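## Task

Three plates have been bumped out of their bays, and each now lies closer to its own bay than to any other bay. Return every one to its proper bay so that it rests flat within that bay's corner pieces, with its cut corner toward the back left. The displaced plates belong to bays 22, 41 and 43.

## Robot and tools

ROBOT. One arm: a FANUC CRX-5iA six-joint arm carrying a Robotiq 2F-140 two-finger gripper. The fingers point along the gripper's +z axis and close along its y axis. end_effector_position is the pinch point between the pads when shut; closed fingertips extend about 33 mm past it, open ones about 9 mm, and while closing the tips travel roughly 24 mm further from the arm, so keep that clearance above a surface. Joint ranges (rad, base outward): waist and shoulder about ±3.49 and ±3.14, elbow -1.187 to 4.328, forearm roll ±3.316, wrist pitch ±3.14, wrist roll ±3.927.

FRAME. Everything is in the scene frame: origin on the table top beneath the arm base, +z up, +y to the left when facing along +x. The base may be slightly tilted, and the reported hand position can be off, more so at long reach.

DECK. A bay's two digits are row then column. Row 1 is nearest the arm and row 4 farthest; column 1 is on the left and column 4 on the right, and column 4 sits on higher floors. Layout sheet: sealed 96-well plates in 11, 22, 23, 31, 32; sealed 384-well plates in 12, 21, 41, 43; other bays empty. Each piece originally had its cut corner at back left. Where ware actually is can only be learned from the cameras.

CAMERAS. cam_head_left and cam_head_right (896x504, pinhole with radial distortion) are fixed; cam_wrist (504x504 fisheye) rides on the hand. Calibration (K, distortion, T_world_to_cam) is supplied and may be off by a couple of degrees and millimetres; results report changed values.

execute_actions. Argument actions is a list with zero or one item; optional pictures (boolean) toggles images. An empty list just returns the state. An action item holds rows (1 to 15 rows) and steps (at most 15, default 15, each 1/30 s); each row is used for one step and the last repeats. A wait item has only steps (up to 300), counted from the previous result, so thinking time eats into it. A refused call sends nothing.

ROW. Ten numbers in this order: x, y, z (metres, absolute target for the pinch point in the scene frame), qw, qx, qy, qz (absolute gripper orientation, w first, scene frame), then position, force_limit, speed, each between -1 and 1. position: +1 fully open (140 mm), about -0.8 pads touching, -1 closes until blocked. force_limit: roughly 14 N at -1, 60 N at 0, 107 N at +1. speed of the finger gap: about 30 mm/s at -1, 140 at 0, 250 at +1. A target farther than 0.6 m from the last reported position along any gripper axis is refused. Every step the commanded pose is clipped to within 70 mm and 16 degrees of the measured one, so a far target may need several calls; read the pose in the result. Repeat your quaternion in every row rather than copying a possibly drifted one.

move. Argument target: one ten-number row as above (absolute pose plus finger values, the finger values applied at the start). Optional speed: 0.002 to 0.5 m/s (default 0.25); turning is capped at twice that in rad/s. The hand follows a straight path lasting 0.5 to 10 s, does not slow for obstacles, may lag, stray or overshoot the speed. Its result adds a move: line giving the ending (done, off_target, moving, held, fault), any limits (paced = pose clipped; held = some steps blocked, after which motion can surge) and the distance from target.

wait. Argument seconds, 0 to 10; nothing new is commanded.

zoom_image. camera (cam_head_left, cam_head_right or cam_wrist) and region [x0, y0, x1, y1] in pixels of that camera's latest image, at most 504 by 504.

read_manual. Optional section, only "licences"; returns licence text and moves nothing.

finished_scene.

RESULTS. The state line gives end_effector_position and end_effector_quat_wxyz. object_status: 0 fingers moving, 1 blocked while opening, 2 blocked while closing (a grip), 3 reached the requested position or pads met (a thin part may still be held). position_measured is in counts, 3 open to 230 shut, not linear. Stopped fingers stay put until a new position value (differing by at least 0.01) is sent; to squeeze harder, raise force_limit and switch position between -1 and -0.98. HELD marks steps where the clearance check withheld part of your row; a pose unreachable line means the check altered or blocked the command. Hand target shows where the controller is currently heading. MOTOR HOT warns of heating; OVER-TEMPERATURE FAULT means brakes until cooled.

CAUTIONS. The arm is stiff: aiming even slightly past a firm contact, or touching fast, can trigger a fault. Torque at a joint's load limit (145 N m for the first three joints, 36.4 for the wrist joints, held weight included) or 150 N of outside force stops the arm for 10 s and drops the rest of the call. Held parts may get brief tugs, so grip firmly. Never drop, slam or push parts off the table. At the end, parts must rest in place on their own: open the gripper and pull the hand away before finishing.

Each tool is called after "Emit:" as a command line: name --argument value for each argument, lists and objects as JSON in quotes; but a table of rows of numbers goes row by row, as --pt "numbers of a row", without its own name.

## Session

Emit:
execute_actions --actions '[]'

Scene clock: 0.00 s of 9600.00 s.
end_effector_position=(+0.5480, -0.0888, +0.4165) position_measured=3 object_status=3 end_effector_quat_wxyz=(-0.324, +0.893, -0.031, -0.311)
Joint positions: [ 0.266  0.132  0.218  0.    -1.656  1.307]
Joint velocities: [ 0.001  0.     0.     0.001 -0.001  0.   ]
Hand target: +0.548, -0.089, +0.417; -0.324, +0.893, -0.031, -0.311

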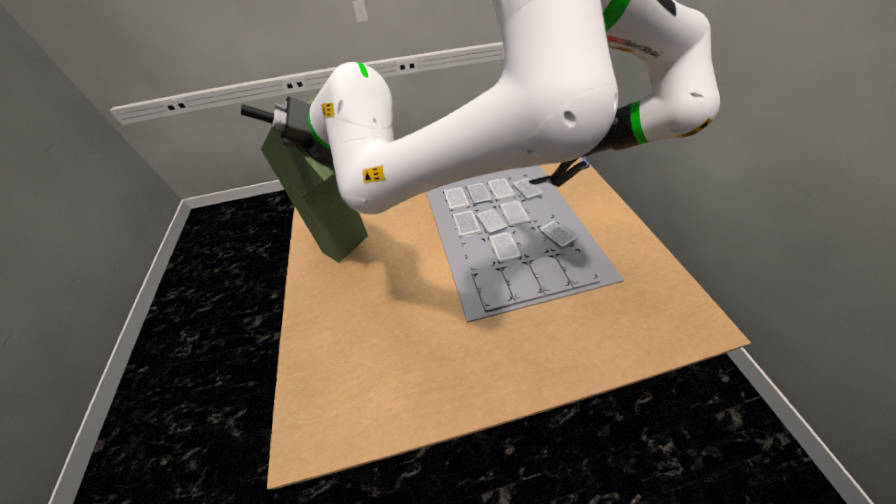

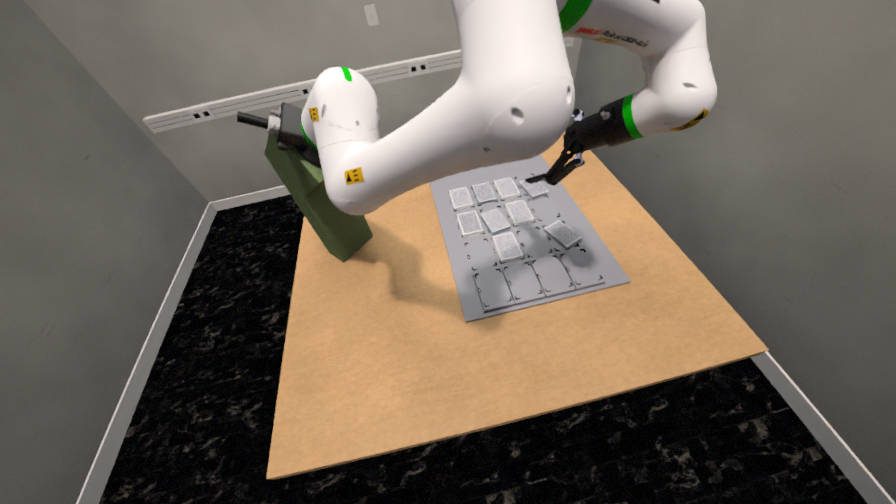

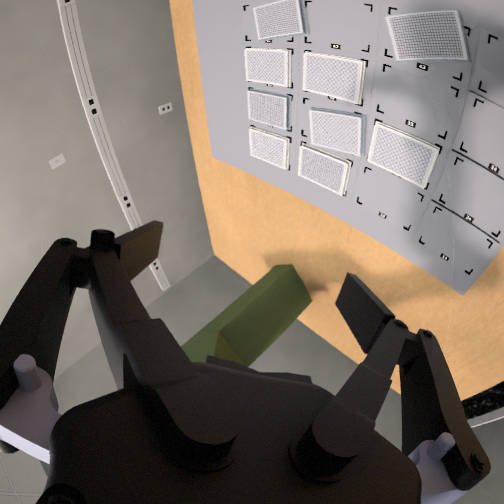

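Emit:
zoom_image --camera "cam_head_left" --region '[410, 160, 640, 330]'

Emit:
zoom_image --camera "cam_wrist" --region '[180, 0, 504, 300]'

Region (410, 160, 640, 330) of cam_head_left's 896x504 image, scaled by 2.191, with more detail than that image has; it fills the top 373 rows of this view, and the rest is white.

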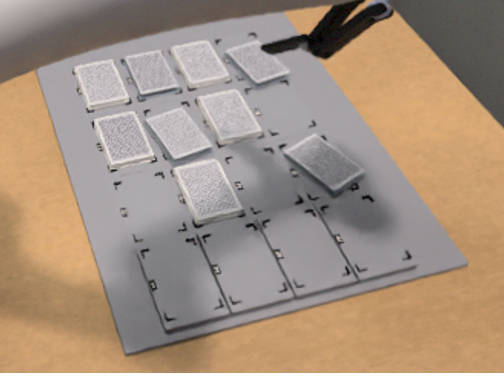

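Region (180, 0, 504, 300) of cam_wrist's 504x504 image, scaled by 1.556, with more detail than that image has; it fills the top 467 rows of this view, and the rest is white.

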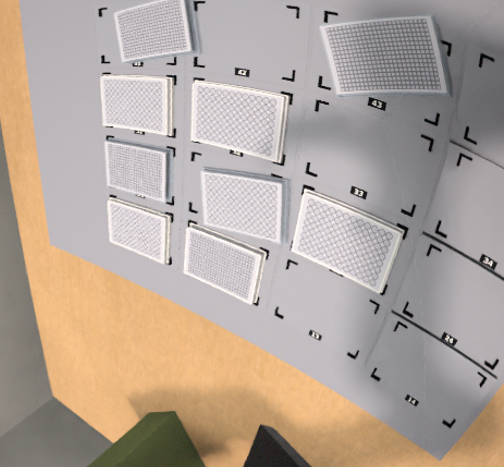

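Emit:
move --target '[0.47, 0.06, 0.30, 0, 1, 0, 0, 1, 0, 0]' --speed 0.3

Scene clock: 5.57 s of 9600.00 s.
end_effector_position=(+0.4695, +0.0604, +0.3003) position_measured=3 object_status=3 end_effector_quat_wxyz=(-0.001, +1.000, +0.001, -0.000)
Joint positions: [ 0.728  0.162 -0.868  1.26  -0.996 -0.073]
Joint velocities: [-0.002 -0.    -0.     0.003 -0.001 -0.002]
Hand target: +0.470, +0.060, +0.300; -0.001, +1.000, +0.001, -0.000
Off the commanded pose: 0.001 m, 0 deg.
After step 90, 0.40 s passed at rest.
move: done
camera_calibration (this result's frames):
cam_wrist: T_world_to_cam=[[0.264731, -0.964128, -0.0193701, -0.057106], [-0.929353, -0.26044, 0.261674, 0.385972], [-0.257332, -0.0512716, -0.964962, 0.585325], [0, 0, 0, 1]] pos_world=[0.524446, 0.0754756, 0.462711]

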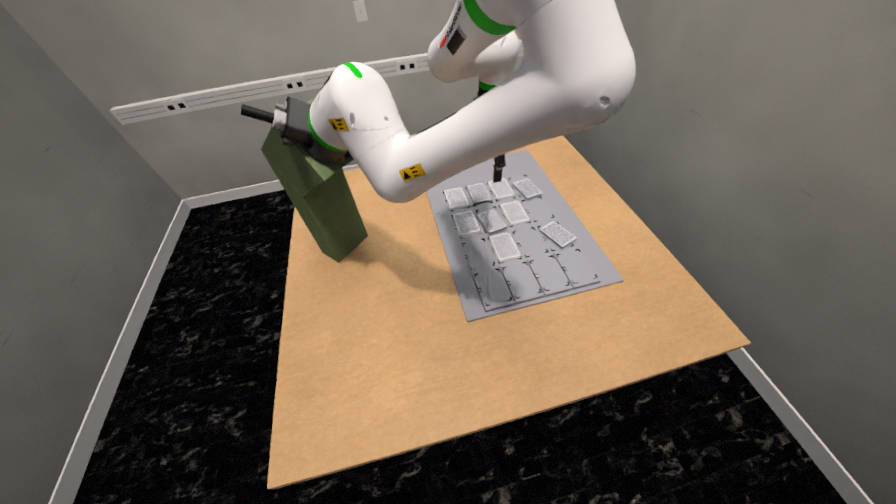

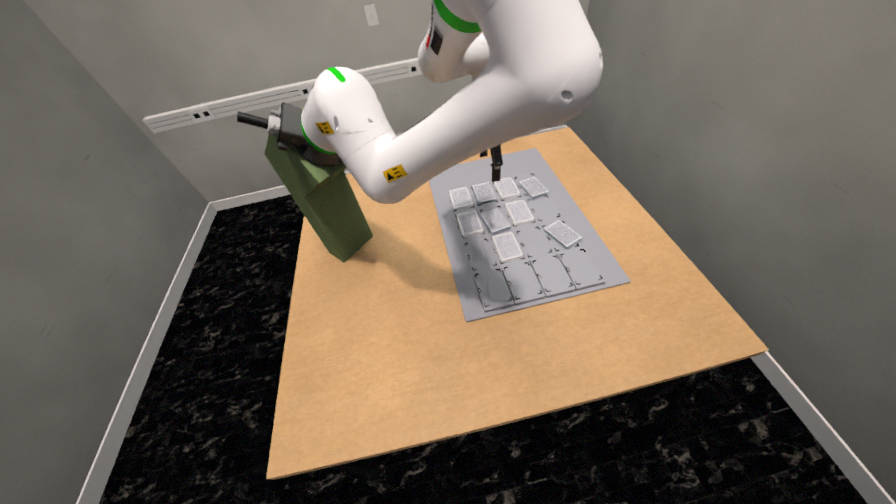

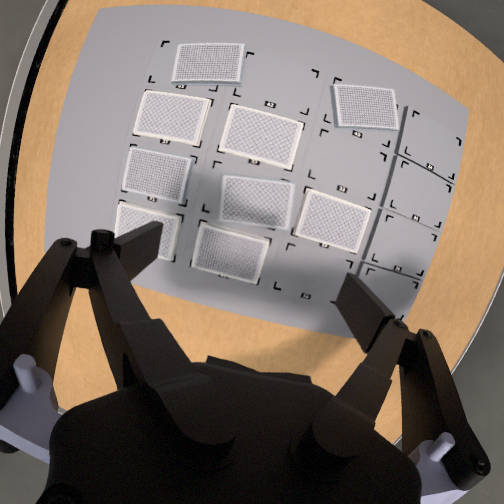

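Emit:
zoom_image --camera "cam_wrist" --region '[110, 130, 380, 300]'

Emit:
zoom_image --camera "cam_wrist" --region '[190, 150, 320, 250]'

Region (110, 130, 380, 300) of cam_wrist's 504x504 image, scaled by 1.867, with more detail than that image has; it fills the top 317 rows of this view, and the rest is white.

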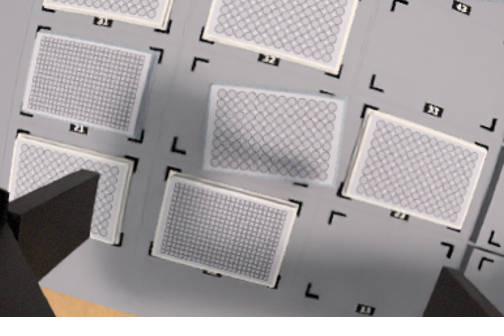

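Region (190, 150, 320, 250) of cam_wrist's 504x504 image, scaled by 3.877, with more detail than that image has; it fills the top 388 rows of this view, and the rest is white.

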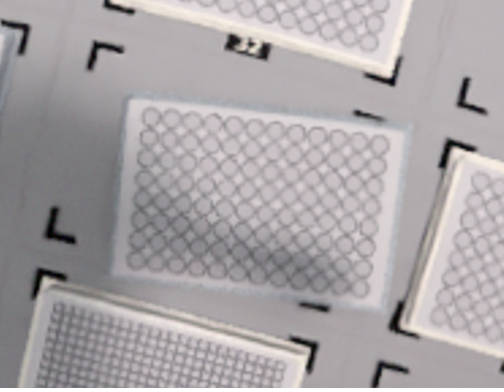

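Emit:
move --target '[0.493, 0.063, 0.12, 0, 0.7587, -0.6514, 0, 0.42, 0, 0]' --speed 0.35

Scene clock: 19.93 s of 9600.00 s.
end_effector_position=(+0.4933, +0.0635, +0.1204) position_measured=76 object_status=3 end_effector_quat_wxyz=(+0.000, +0.759, -0.651, -0.000)
Joint positions: [ 0.23   0.495 -0.714  1.851 -0.779 -1.712]
Joint velocities: [-0.003  0.001 -0.003  0.007 -0.001 -0.006]
Hand target: +0.493, +0.063, +0.120; +0.000, +0.759, -0.651, -0.000
Off the commanded pose: 0.001 m, 0 deg.
After step 90, 8.83 s passed at rest.
move: done
camera_calibration (this result's frames):
cam_wrist: T_world_to_cam=[[-0.913434, -0.406658, -0.0163539, 0.48156], [-0.396429, 0.879927, 0.261862, 0.120646], [-0.0920981, 0.245677, -0.964967, 0.317679], [0, 0, 0, 1]] pos_world=[0.516958, 0.011624, 0.282833]

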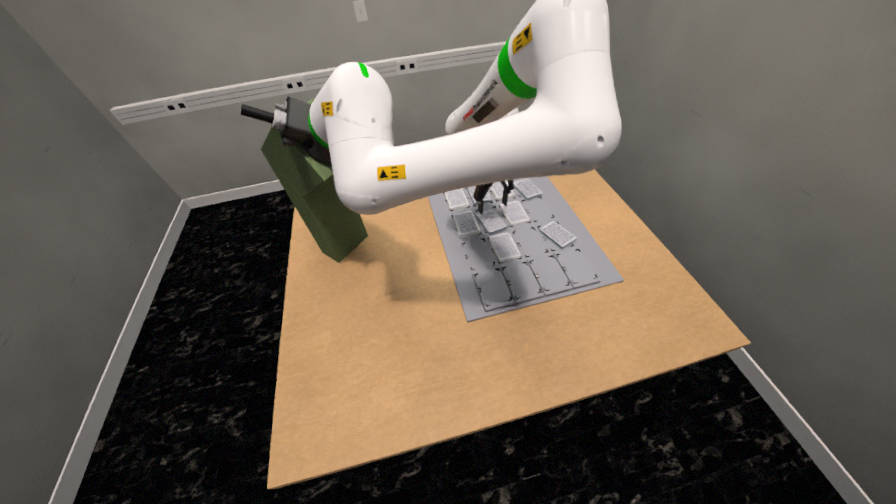

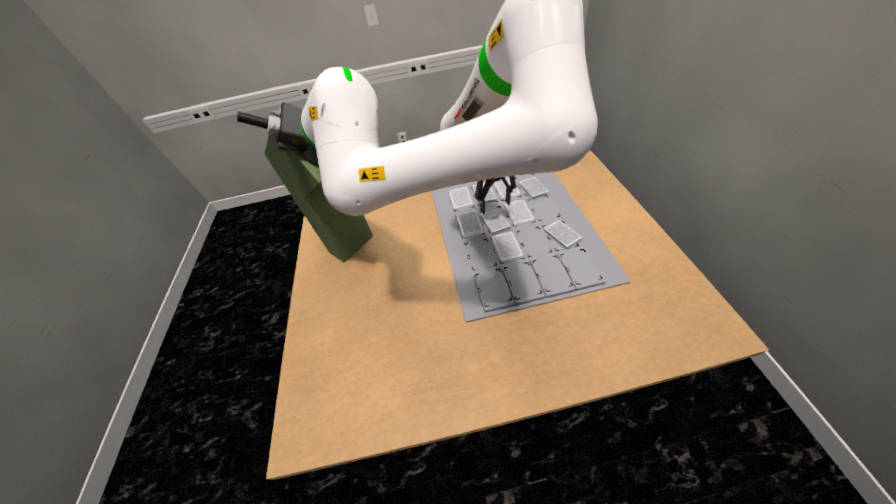

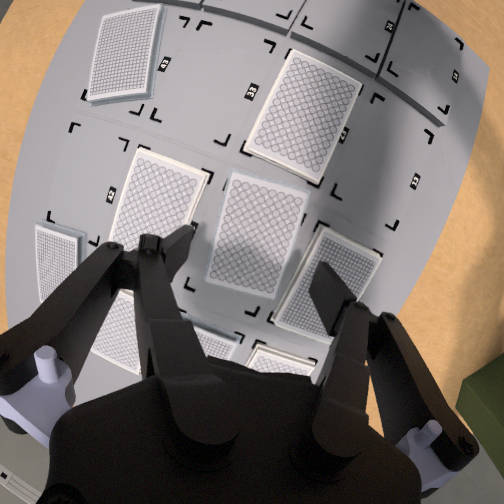

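Emit:
zoom_image --camera "cam_wrist" --region '[160, 140, 360, 340]'

Region (160, 140, 360, 340) of cam_wrist's 504x504 image, scaled by 2.520, with more detail than that image has.

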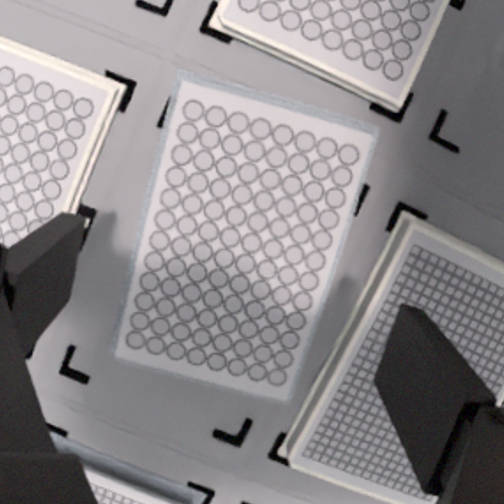

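Emit:
move --target '[0.496, 0.065, 0.065, 0, 0.7587, -0.6514, 0, 0.42, 0, 0]' --speed 0.15

Emit:
zoom_image --camera "cam_wrist" --region '[140, 120, 380, 360]'

Scene clock: 26.77 s of 9600.00 s.
end_effector_position=(+0.4961, +0.0651, +0.0651) position_measured=76 object_status=3 end_effector_quat_wxyz=(+0.000, +0.759, -0.651, -0.000)
Joint positions: [ 0.122  0.607 -0.627  1.991 -0.753 -1.765]
Joint velocities: [-0.001  0.     0.001  0.002 -0.001 -0.002]
Hand target: +0.496, +0.065, +0.065; +0.000, +0.759, -0.651, -0.000
Off the commanded pose: 0.000 m, 0 deg.
After step 90, 3.03 s passed at rest.
move: done
camera_calibration (this result's frames):
cam_wrist: T_world_to_cam=[[-0.913441, -0.406628, -0.0167139, 0.483921], [-0.396513, 0.879965, 0.261607, 0.134857], [-0.091669, 0.245589, -0.96503, 0.263972], [0, 0, 0, 1]] pos_world=[0.519704, 0.013278, 0.227549]

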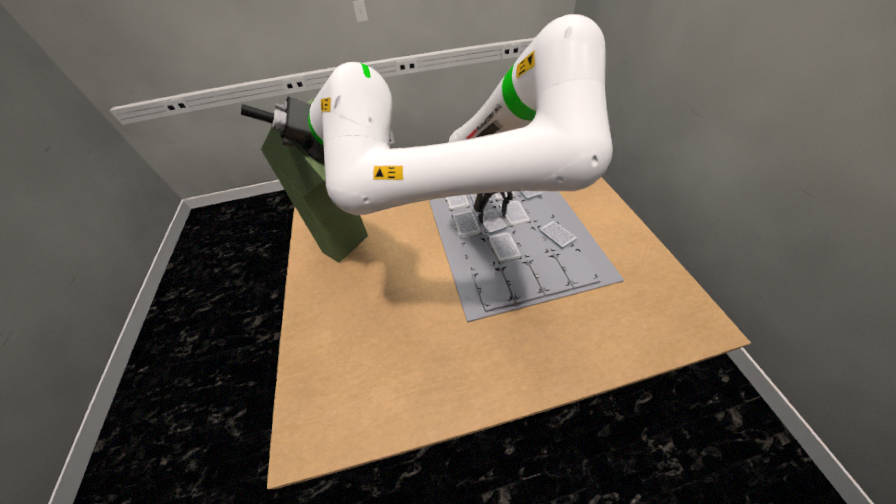

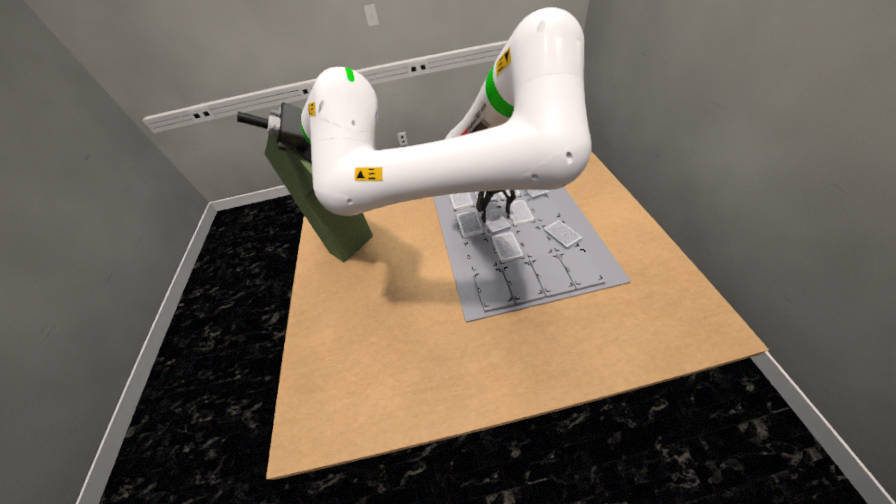

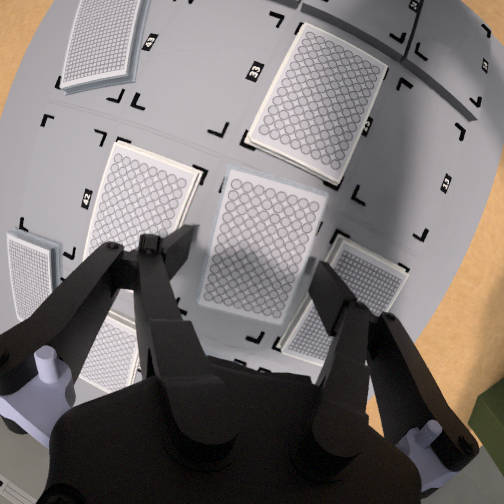

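Region (140, 120, 380, 360) of cam_wrist's 504x504 image, scaled by 2.100, with more detail than that image has.

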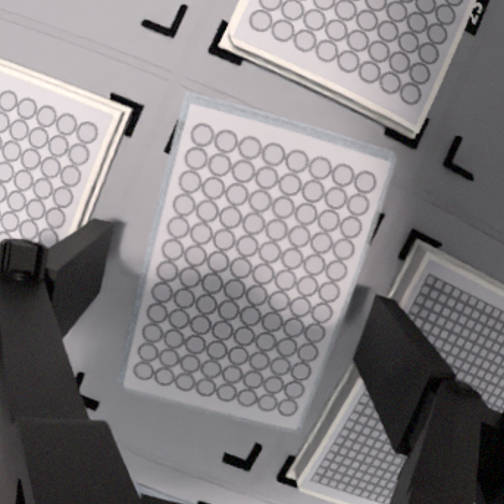

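Emit:
move --target '[0.496, 0.065, 0.042, 0, 0.7587, -0.6514, 0, 0.42, 0, 0]' --speed 0.05

Emit:
zoom_image --camera "cam_wrist" --region '[140, 120, 380, 360]'

Scene clock: 30.63 s of 9600.00 s.
end_effector_position=(+0.4961, +0.0650, +0.0420) position_measured=76 object_status=3 end_effector_quat_wxyz=(+0.000, +0.759, -0.651, -0.000)
Joint positions: [ 0.081  0.652 -0.589  2.044 -0.744 -1.783]
Joint velocities: [-0.    -0.001  0.     0.001 -0.    -0.   ]
Hand target: +0.496, +0.065, +0.042; +0.000, +0.759, -0.651, -0.000
Off the commanded pose: 0.000 m, 0 deg.
After step 90, 0.10 s passed at rest.
move: done
camera_calibration (this result's frames):
cam_wrist: T_world_to_cam=[[-0.913438, -0.406633, -0.0167718, 0.483445], [-0.396534, 0.879964, 0.261581, 0.140929], [-0.0916088, 0.245589, -0.965036, 0.241698], [0, 0, 0, 1]] pos_world=[0.519622, 0.0132142, 0.204491]

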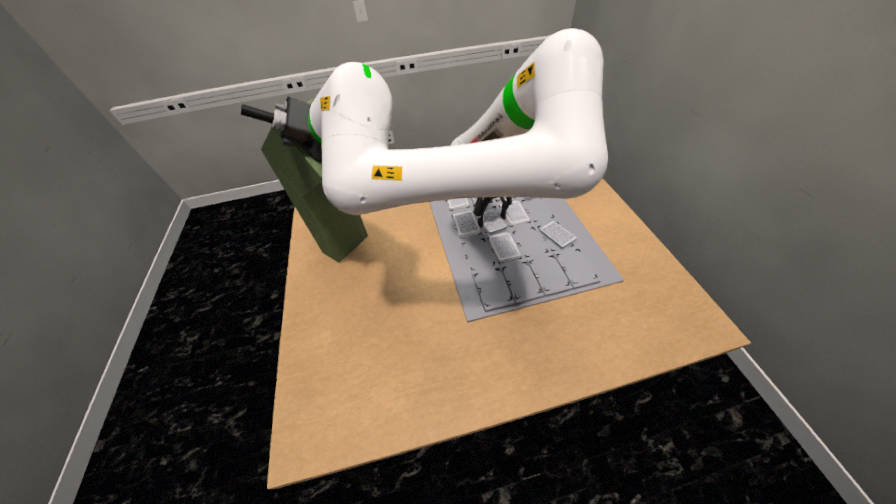

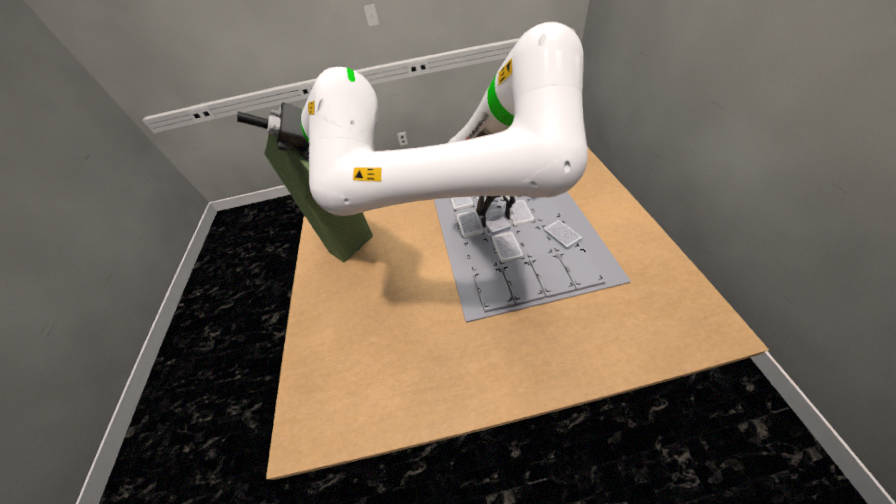

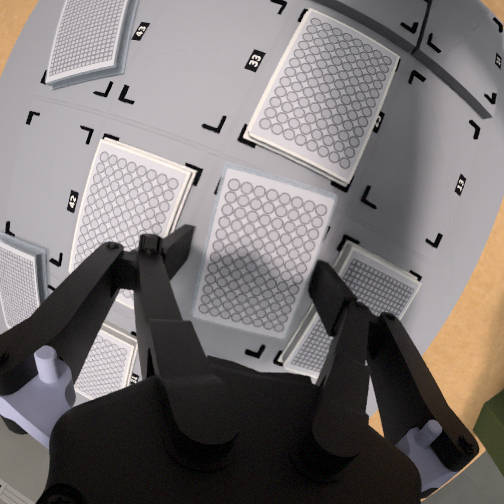

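Region (140, 120, 380, 360) of cam_wrist's 504x504 image, scaled by 2.100, with more detail than that image has.

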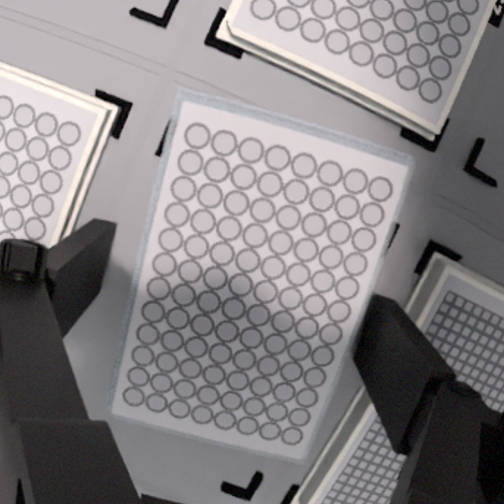

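Emit:
move --target '[0.4935, 0.0646, 0.042, 0, 0.7587, -0.6514, 0, -1, 0.3, -0.6]' --speed 0.01

Emit:
zoom_image --camera "cam_wrist" --region '[140, 120, 380, 360]'

Scene clock: 31.97 s of 9600.00 s.
end_effector_position=(+0.4935, +0.0646, +0.0420) position_measured=108 object_status=2 end_effector_quat_wxyz=(+0.000, +0.759, -0.651, -0.000)
Joint positions: [ 0.077  0.651 -0.595  2.052 -0.745 -1.79 ]
Joint velocities: [-0.     0.001 -0.001  0.002  0.    -0.   ]
Hand target: +0.493, +0.065, +0.042; +0.000, +0.759, -0.651, -0.000
Off the commanded pose: 0.000 m, 0 deg.
move: done
camera_calibration (this result's frames):
cam_wrist: T_world_to_cam=[[-0.913429, -0.406654, -0.0167644, 0.480904], [-0.396551, 0.879951, 0.261597, 0.140306], [-0.0916274, 0.245598, -0.965032, 0.241532], [0, 0, 0, 1]] pos_world=[0.517041, 0.0127793, 0.204445]

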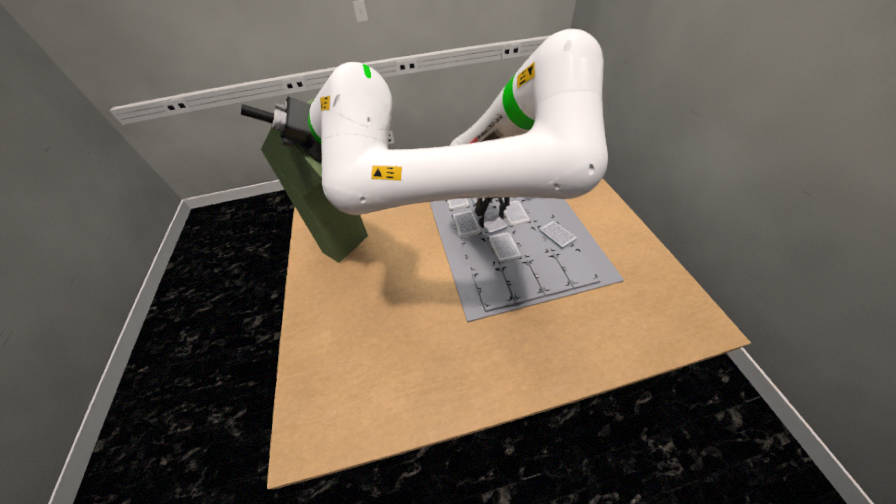

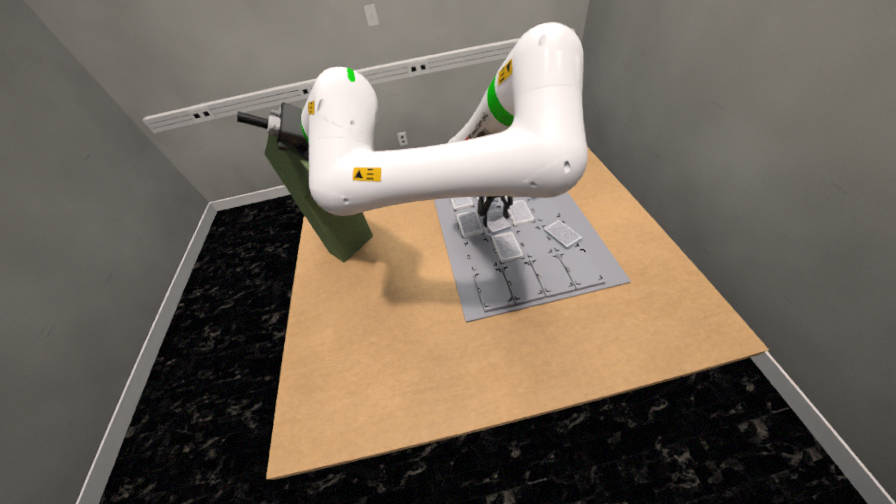

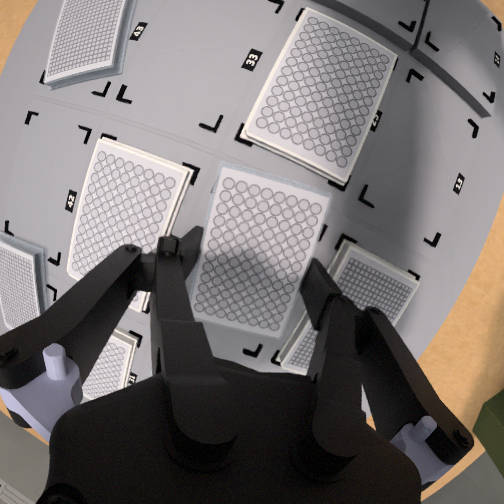

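Region (140, 120, 380, 360) of cam_wrist's 504x504 image, scaled by 2.100, with more detail than that image has.

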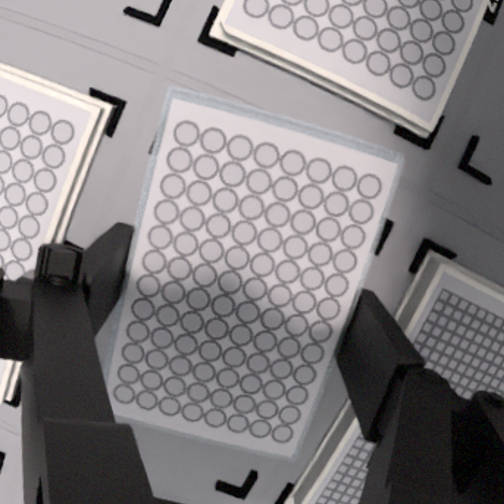

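Emit:
move --target '[0.498, 0.0855, 0.058, 0, 0.7071, -0.7071, 0, -1, 0.3, -0.6]' --speed 0.08

Emit:
zoom_image --camera "cam_wrist" --region '[170, 110, 370, 250]'

Emit:
zoom_image --camera "cam_wrist" --region '[150, 250, 350, 390]'

Scene clock: 35.33 s of 9600.00 s.
end_effector_position=(+0.4979, +0.0854, +0.0580) position_measured=108 object_status=2 end_effector_quat_wxyz=(-0.000, +0.707, -0.707, +0.000)
Joint positions: [ 0.148  0.656 -0.593  1.977 -0.767 -1.932]
Joint velocities: [ 0.001  0.     0.    -0.001 -0.001 -0.001]
Hand target: +0.498, +0.085, +0.058; -0.000, +0.707, -0.707, +0.000
Off the commanded pose: 0.000 m, 0 deg.
move: done
camera_calibration (this result's frames):
cam_wrist: T_world_to_cam=[[-0.964428, -0.263812, -0.0168126, 0.506901], [-0.258903, 0.929813, 0.261565, 0.0467599], [-0.0533716, 0.256614, -0.965039, 0.232286], [0, 0, 0, 1]] pos_world=[0.513373, 0.030641, 0.220457]

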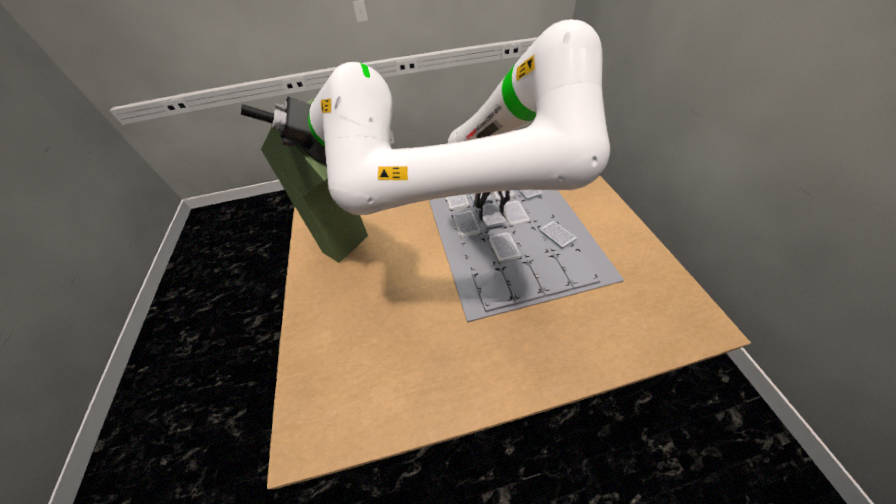

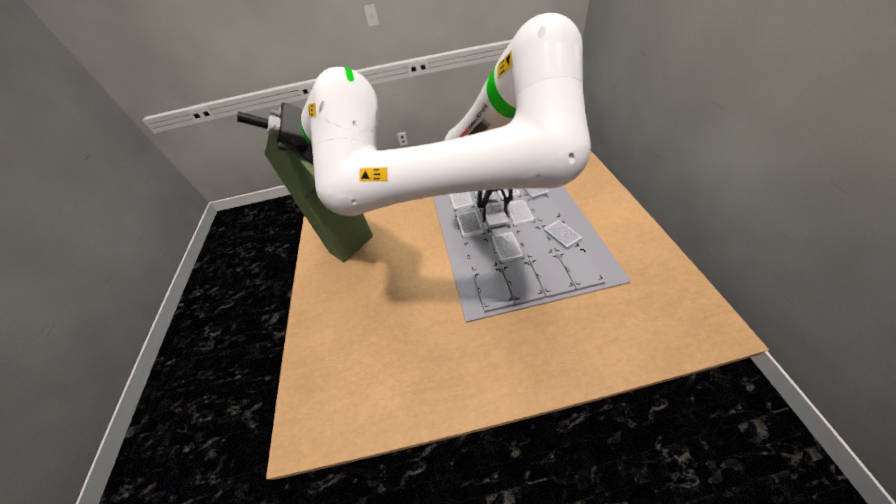

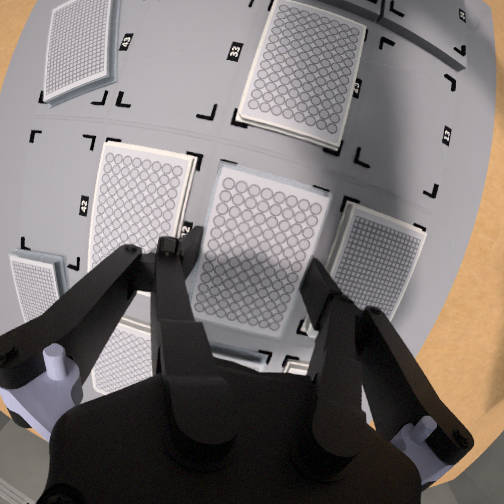

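Region (170, 110, 370, 250) of cam_wrist's 504x504 image, scaled by 2.520, with more detail than that image has; it fills the top 353 rows of this view, and the rest is white.

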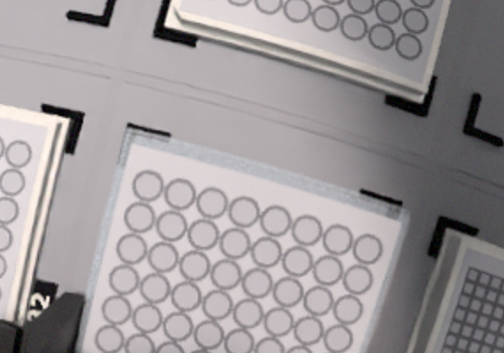

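Region (150, 250, 350, 390) of cam_wrist's 504x504 image, scaled by 2.520, with more detail than that image has; it fills the top 353 rows of this view, and the rest is white.

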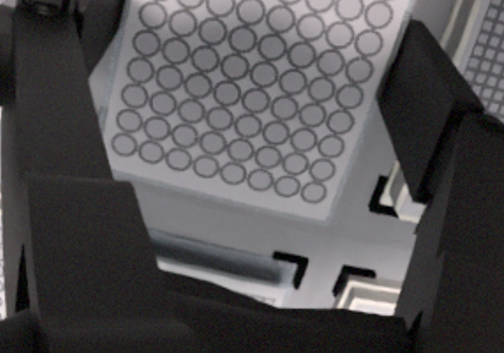

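Emit:
move --target '[0.498, 0.0852, 0.047, -0.0093, 0.707, -0.707, -0.0093, -1, 0.3, -0.6]' --speed 0.03

Emit:
zoom_image --camera "cam_wrist" --region '[190, 130, 350, 230]'

Emit:
zoom_image --camera "cam_wrist" --region '[170, 280, 330, 380]'

Scene clock: 40.07 s of 9600.00 s.
end_effector_position=(+0.4980, +0.0852, +0.0470) position_measured=108 object_status=2 end_effector_quat_wxyz=(-0.009, +0.707, -0.707, -0.009)
Joint positions: [ 0.107  0.661 -0.582  2.03  -0.728 -1.942]
Joint velocities: [-0.002 -0.    -0.001  0.003  0.003 -0.001]
Hand target: +0.498, +0.085, +0.047; -0.009, +0.707, -0.707, -0.009
Off the commanded pose: 0.000 m, 0 deg.
After step 90, 1.00 s passed at rest.
move: done
camera_calibration (this result's frames):
cam_wrist: T_world_to_cam=[[-0.964441, -0.263236, -0.023671, 0.507025], [-0.258843, 0.922632, 0.28592, 0.0492626], [-0.053425, 0.28188, -0.957961, 0.219305], [0, 0, 0, 1]] pos_world=[0.513463, 0.0261983, 0.208002]

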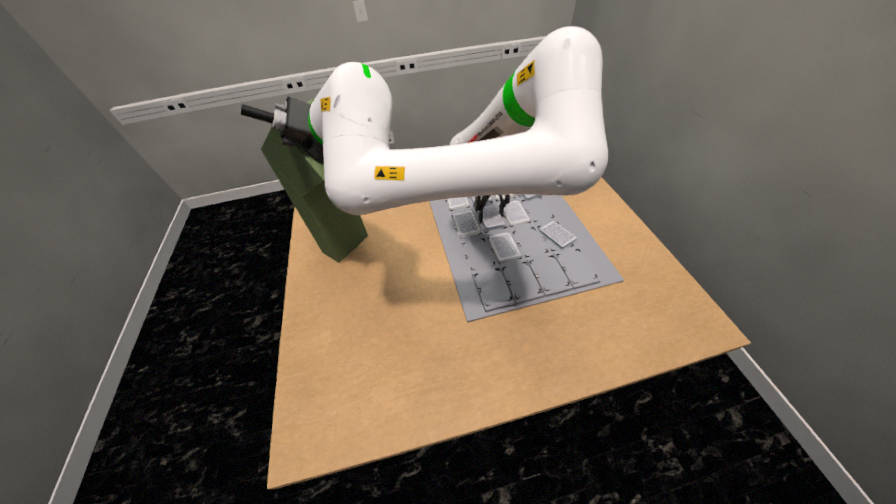

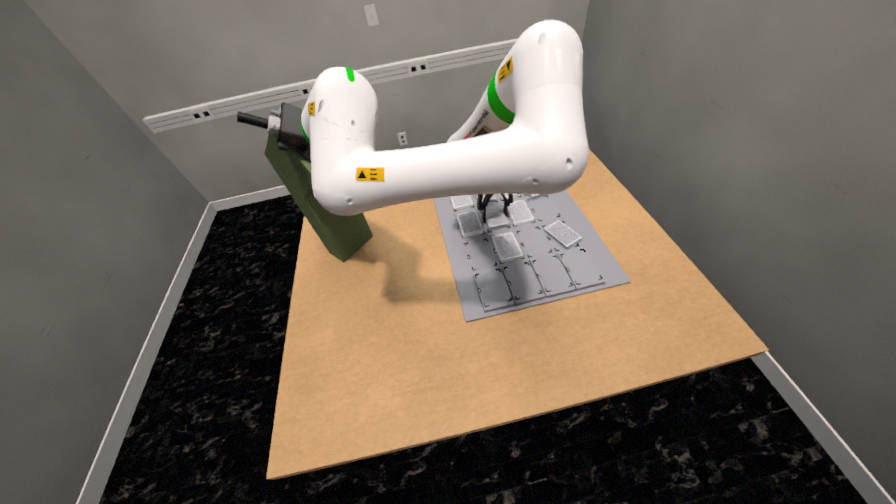

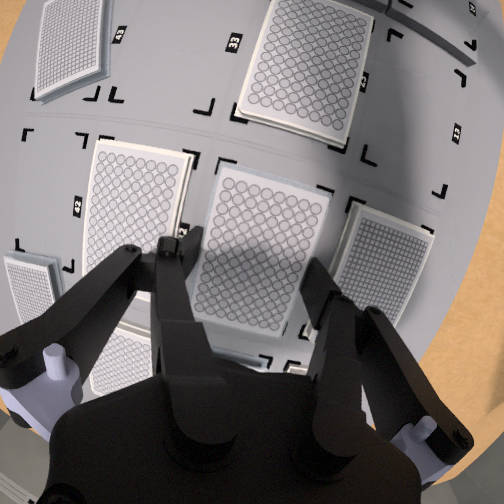

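Region (190, 130, 350, 230) of cam_wrist's 504x504 image, scaled by 3.150, with more detail than that image has; it fills the top 315 rows of this view, and the rest is white.

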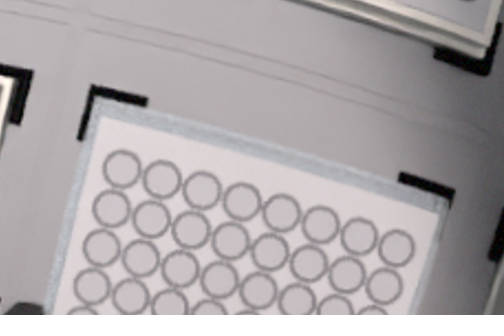

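Region (170, 280, 330, 380) of cam_wrist's 504x504 image, scaled by 3.150, with more detail than that image has; it fills the top 315 rows of this view, and the rest is white.

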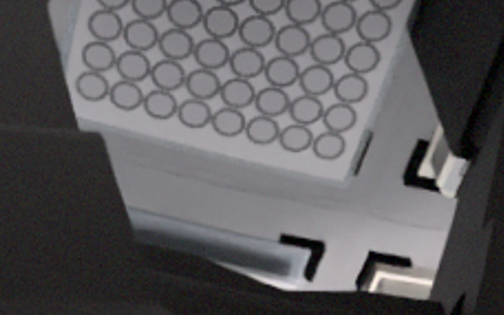

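Emit:
move --target '[0.498, 0.0858, 0.0435, -0.0093, 0.7089, -0.7053, -0.0092, -1, 0.3, -0.6]' --speed 0.01

Emit:
zoom_image --camera "cam_wrist" --region '[190, 130, 350, 230]'

Emit:
zoom_image --camera "cam_wrist" --region '[170, 280, 330, 380]'

Scene clock: 42.53 s of 9600.00 s.
end_effector_position=(+0.4980, +0.0858, +0.0435) position_measured=108 object_status=2 end_effector_quat_wxyz=(-0.009, +0.709, -0.705, -0.009)
Joint positions: [ 0.102  0.669 -0.576  2.038 -0.728 -1.94 ]
Joint velocities: [-0.001  0.    -0.     0.    -0.002  0.   ]
Hand target: +0.498, +0.086, +0.044; -0.009, +0.709, -0.705, -0.009
Off the commanded pose: 0.000 m, 0 deg.
move: done
camera_calibration (this result's frames):
cam_wrist: T_world_to_cam=[[-0.963094, -0.268102, -0.0238859, 0.506841], [-0.263567, 0.921346, 0.285753, 0.0522218], [-0.0546035, 0.281502, -0.958006, 0.21638], [0, 0, 0, 1]] pos_world=[0.513714, 0.0268589, 0.204477]

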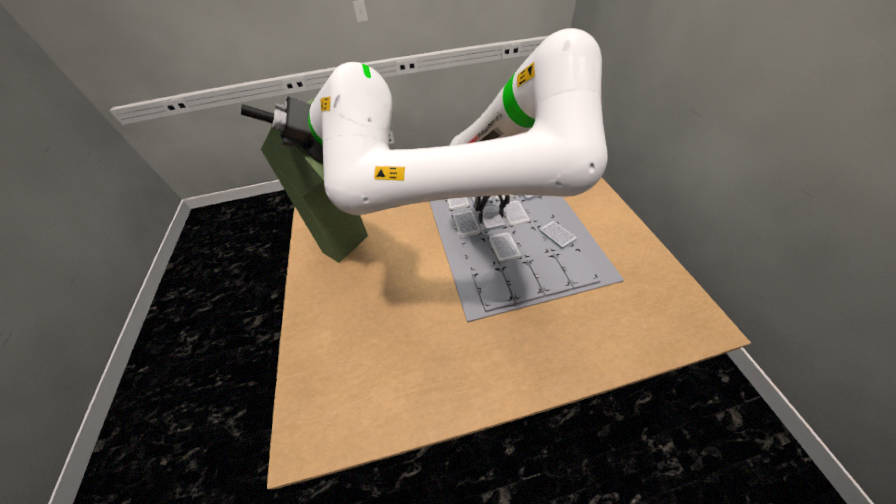

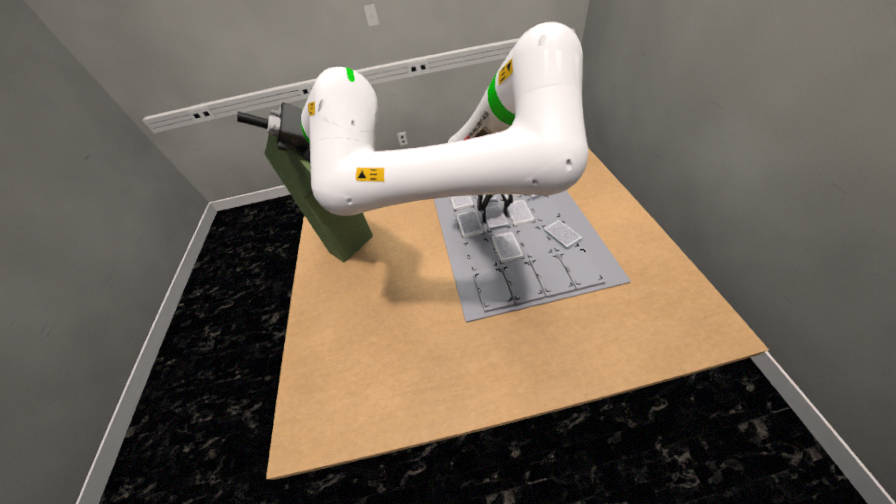

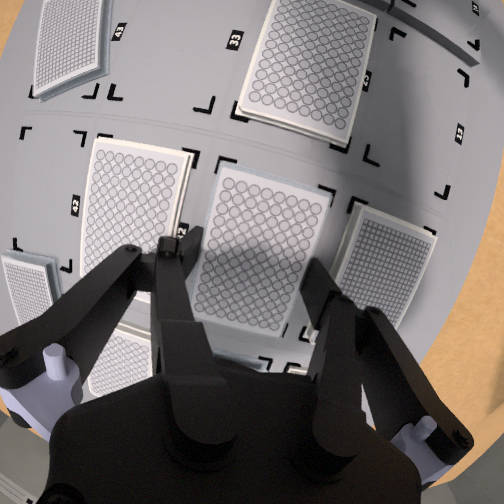

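Region (190, 130, 350, 230) of cam_wrist's 504x504 image, scaled by 3.150, with more detail than that image has; it fills the top 315 rows of this view, and the rest is white.

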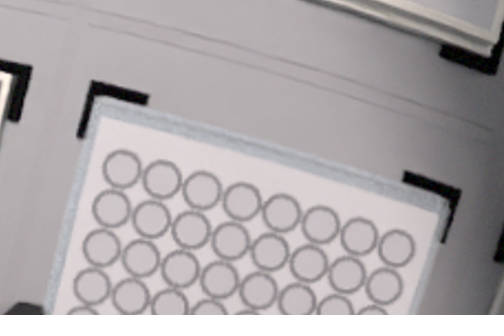

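Region (170, 280, 330, 380) of cam_wrist's 504x504 image, scaled by 3.150, with more detail than that image has; it fills the top 315 rows of this view, and the rest is white.

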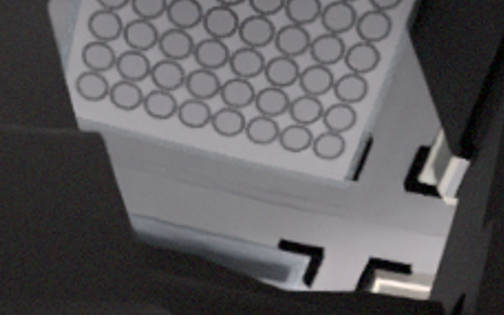

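Emit:
move --target '[0.498, 0.0858, 0.041, -0.0093, 0.7089, -0.7053, -0.0092, -1, 0.3, -0.6]' --speed 0.008

Emit:
zoom_image --camera "cam_wrist" --region '[190, 130, 350, 230]'

Scene clock: 43.90 s of 9600.00 s.
end_effector_position=(+0.4980, +0.0858, +0.0410) position_measured=108 object_status=2 end_effector_quat_wxyz=(-0.009, +0.709, -0.705, -0.009)
Joint positions: [ 0.098  0.674 -0.571  2.043 -0.727 -1.942]
Joint velocities: [-0.001  0.002 -0.     0.    -0.    -0.   ]
Hand target: +0.498, +0.086, +0.041; -0.009, +0.709, -0.705, -0.009
Off the commanded pose: 0.000 m, 0 deg.
move: done
camera_calibration (this result's frames):
cam_wrist: T_world_to_cam=[[-0.963089, -0.268121, -0.0238817, 0.506773], [-0.263584, 0.92134, 0.285754, 0.0529432], [-0.0546136, 0.281502, -0.958005, 0.213985], [0, 0, 0, 1]] pos_world=[0.513709, 0.0268605, 0.201973]

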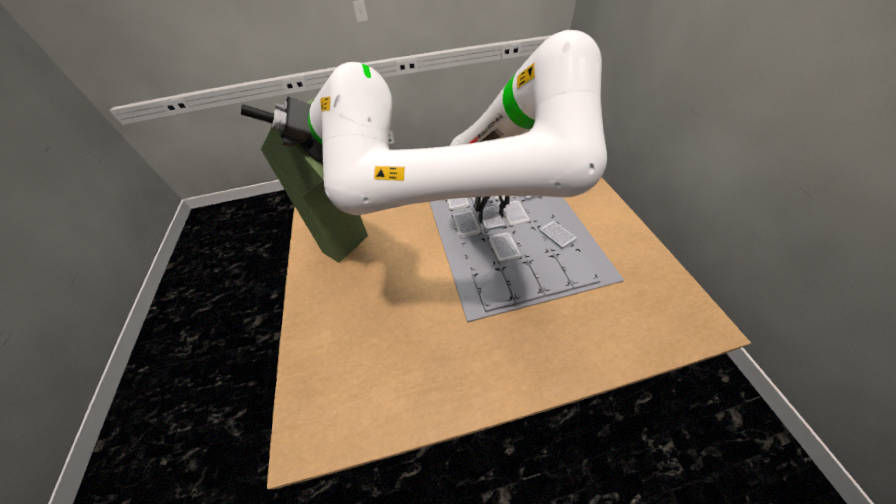

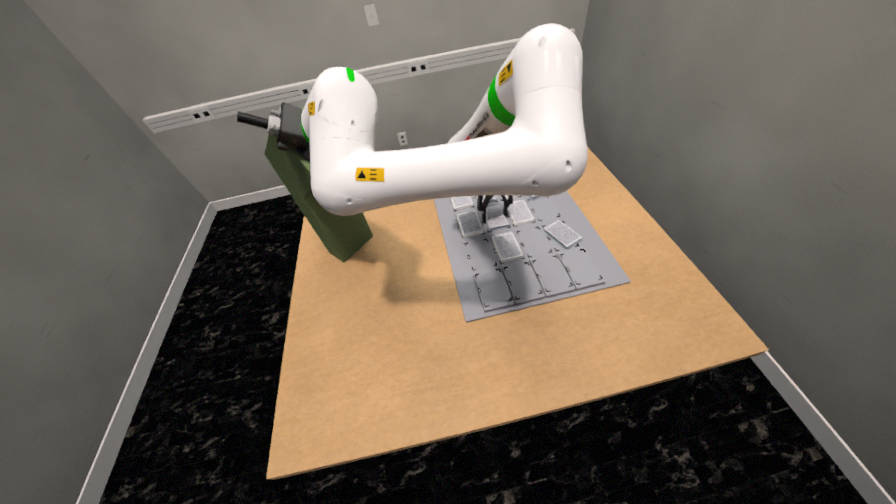

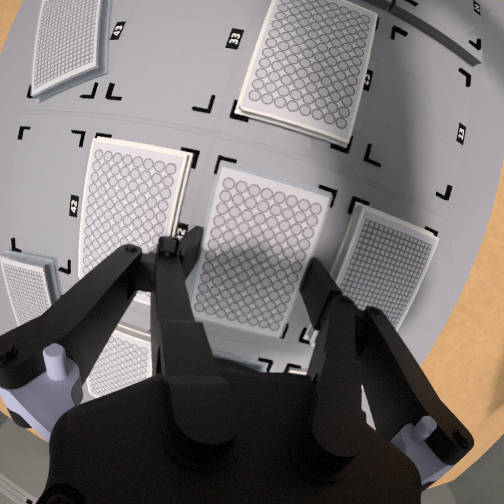

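Region (190, 130, 350, 230) of cam_wrist's 504x504 image, scaled by 3.150, with more detail than that image has; it fills the top 315 rows of this view, and the rest is white.

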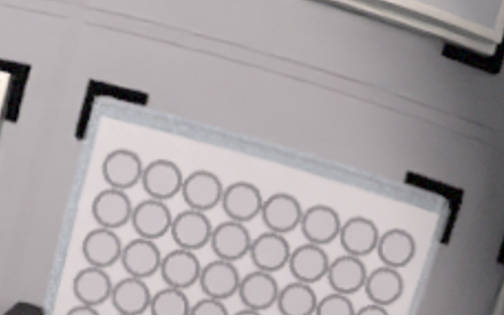

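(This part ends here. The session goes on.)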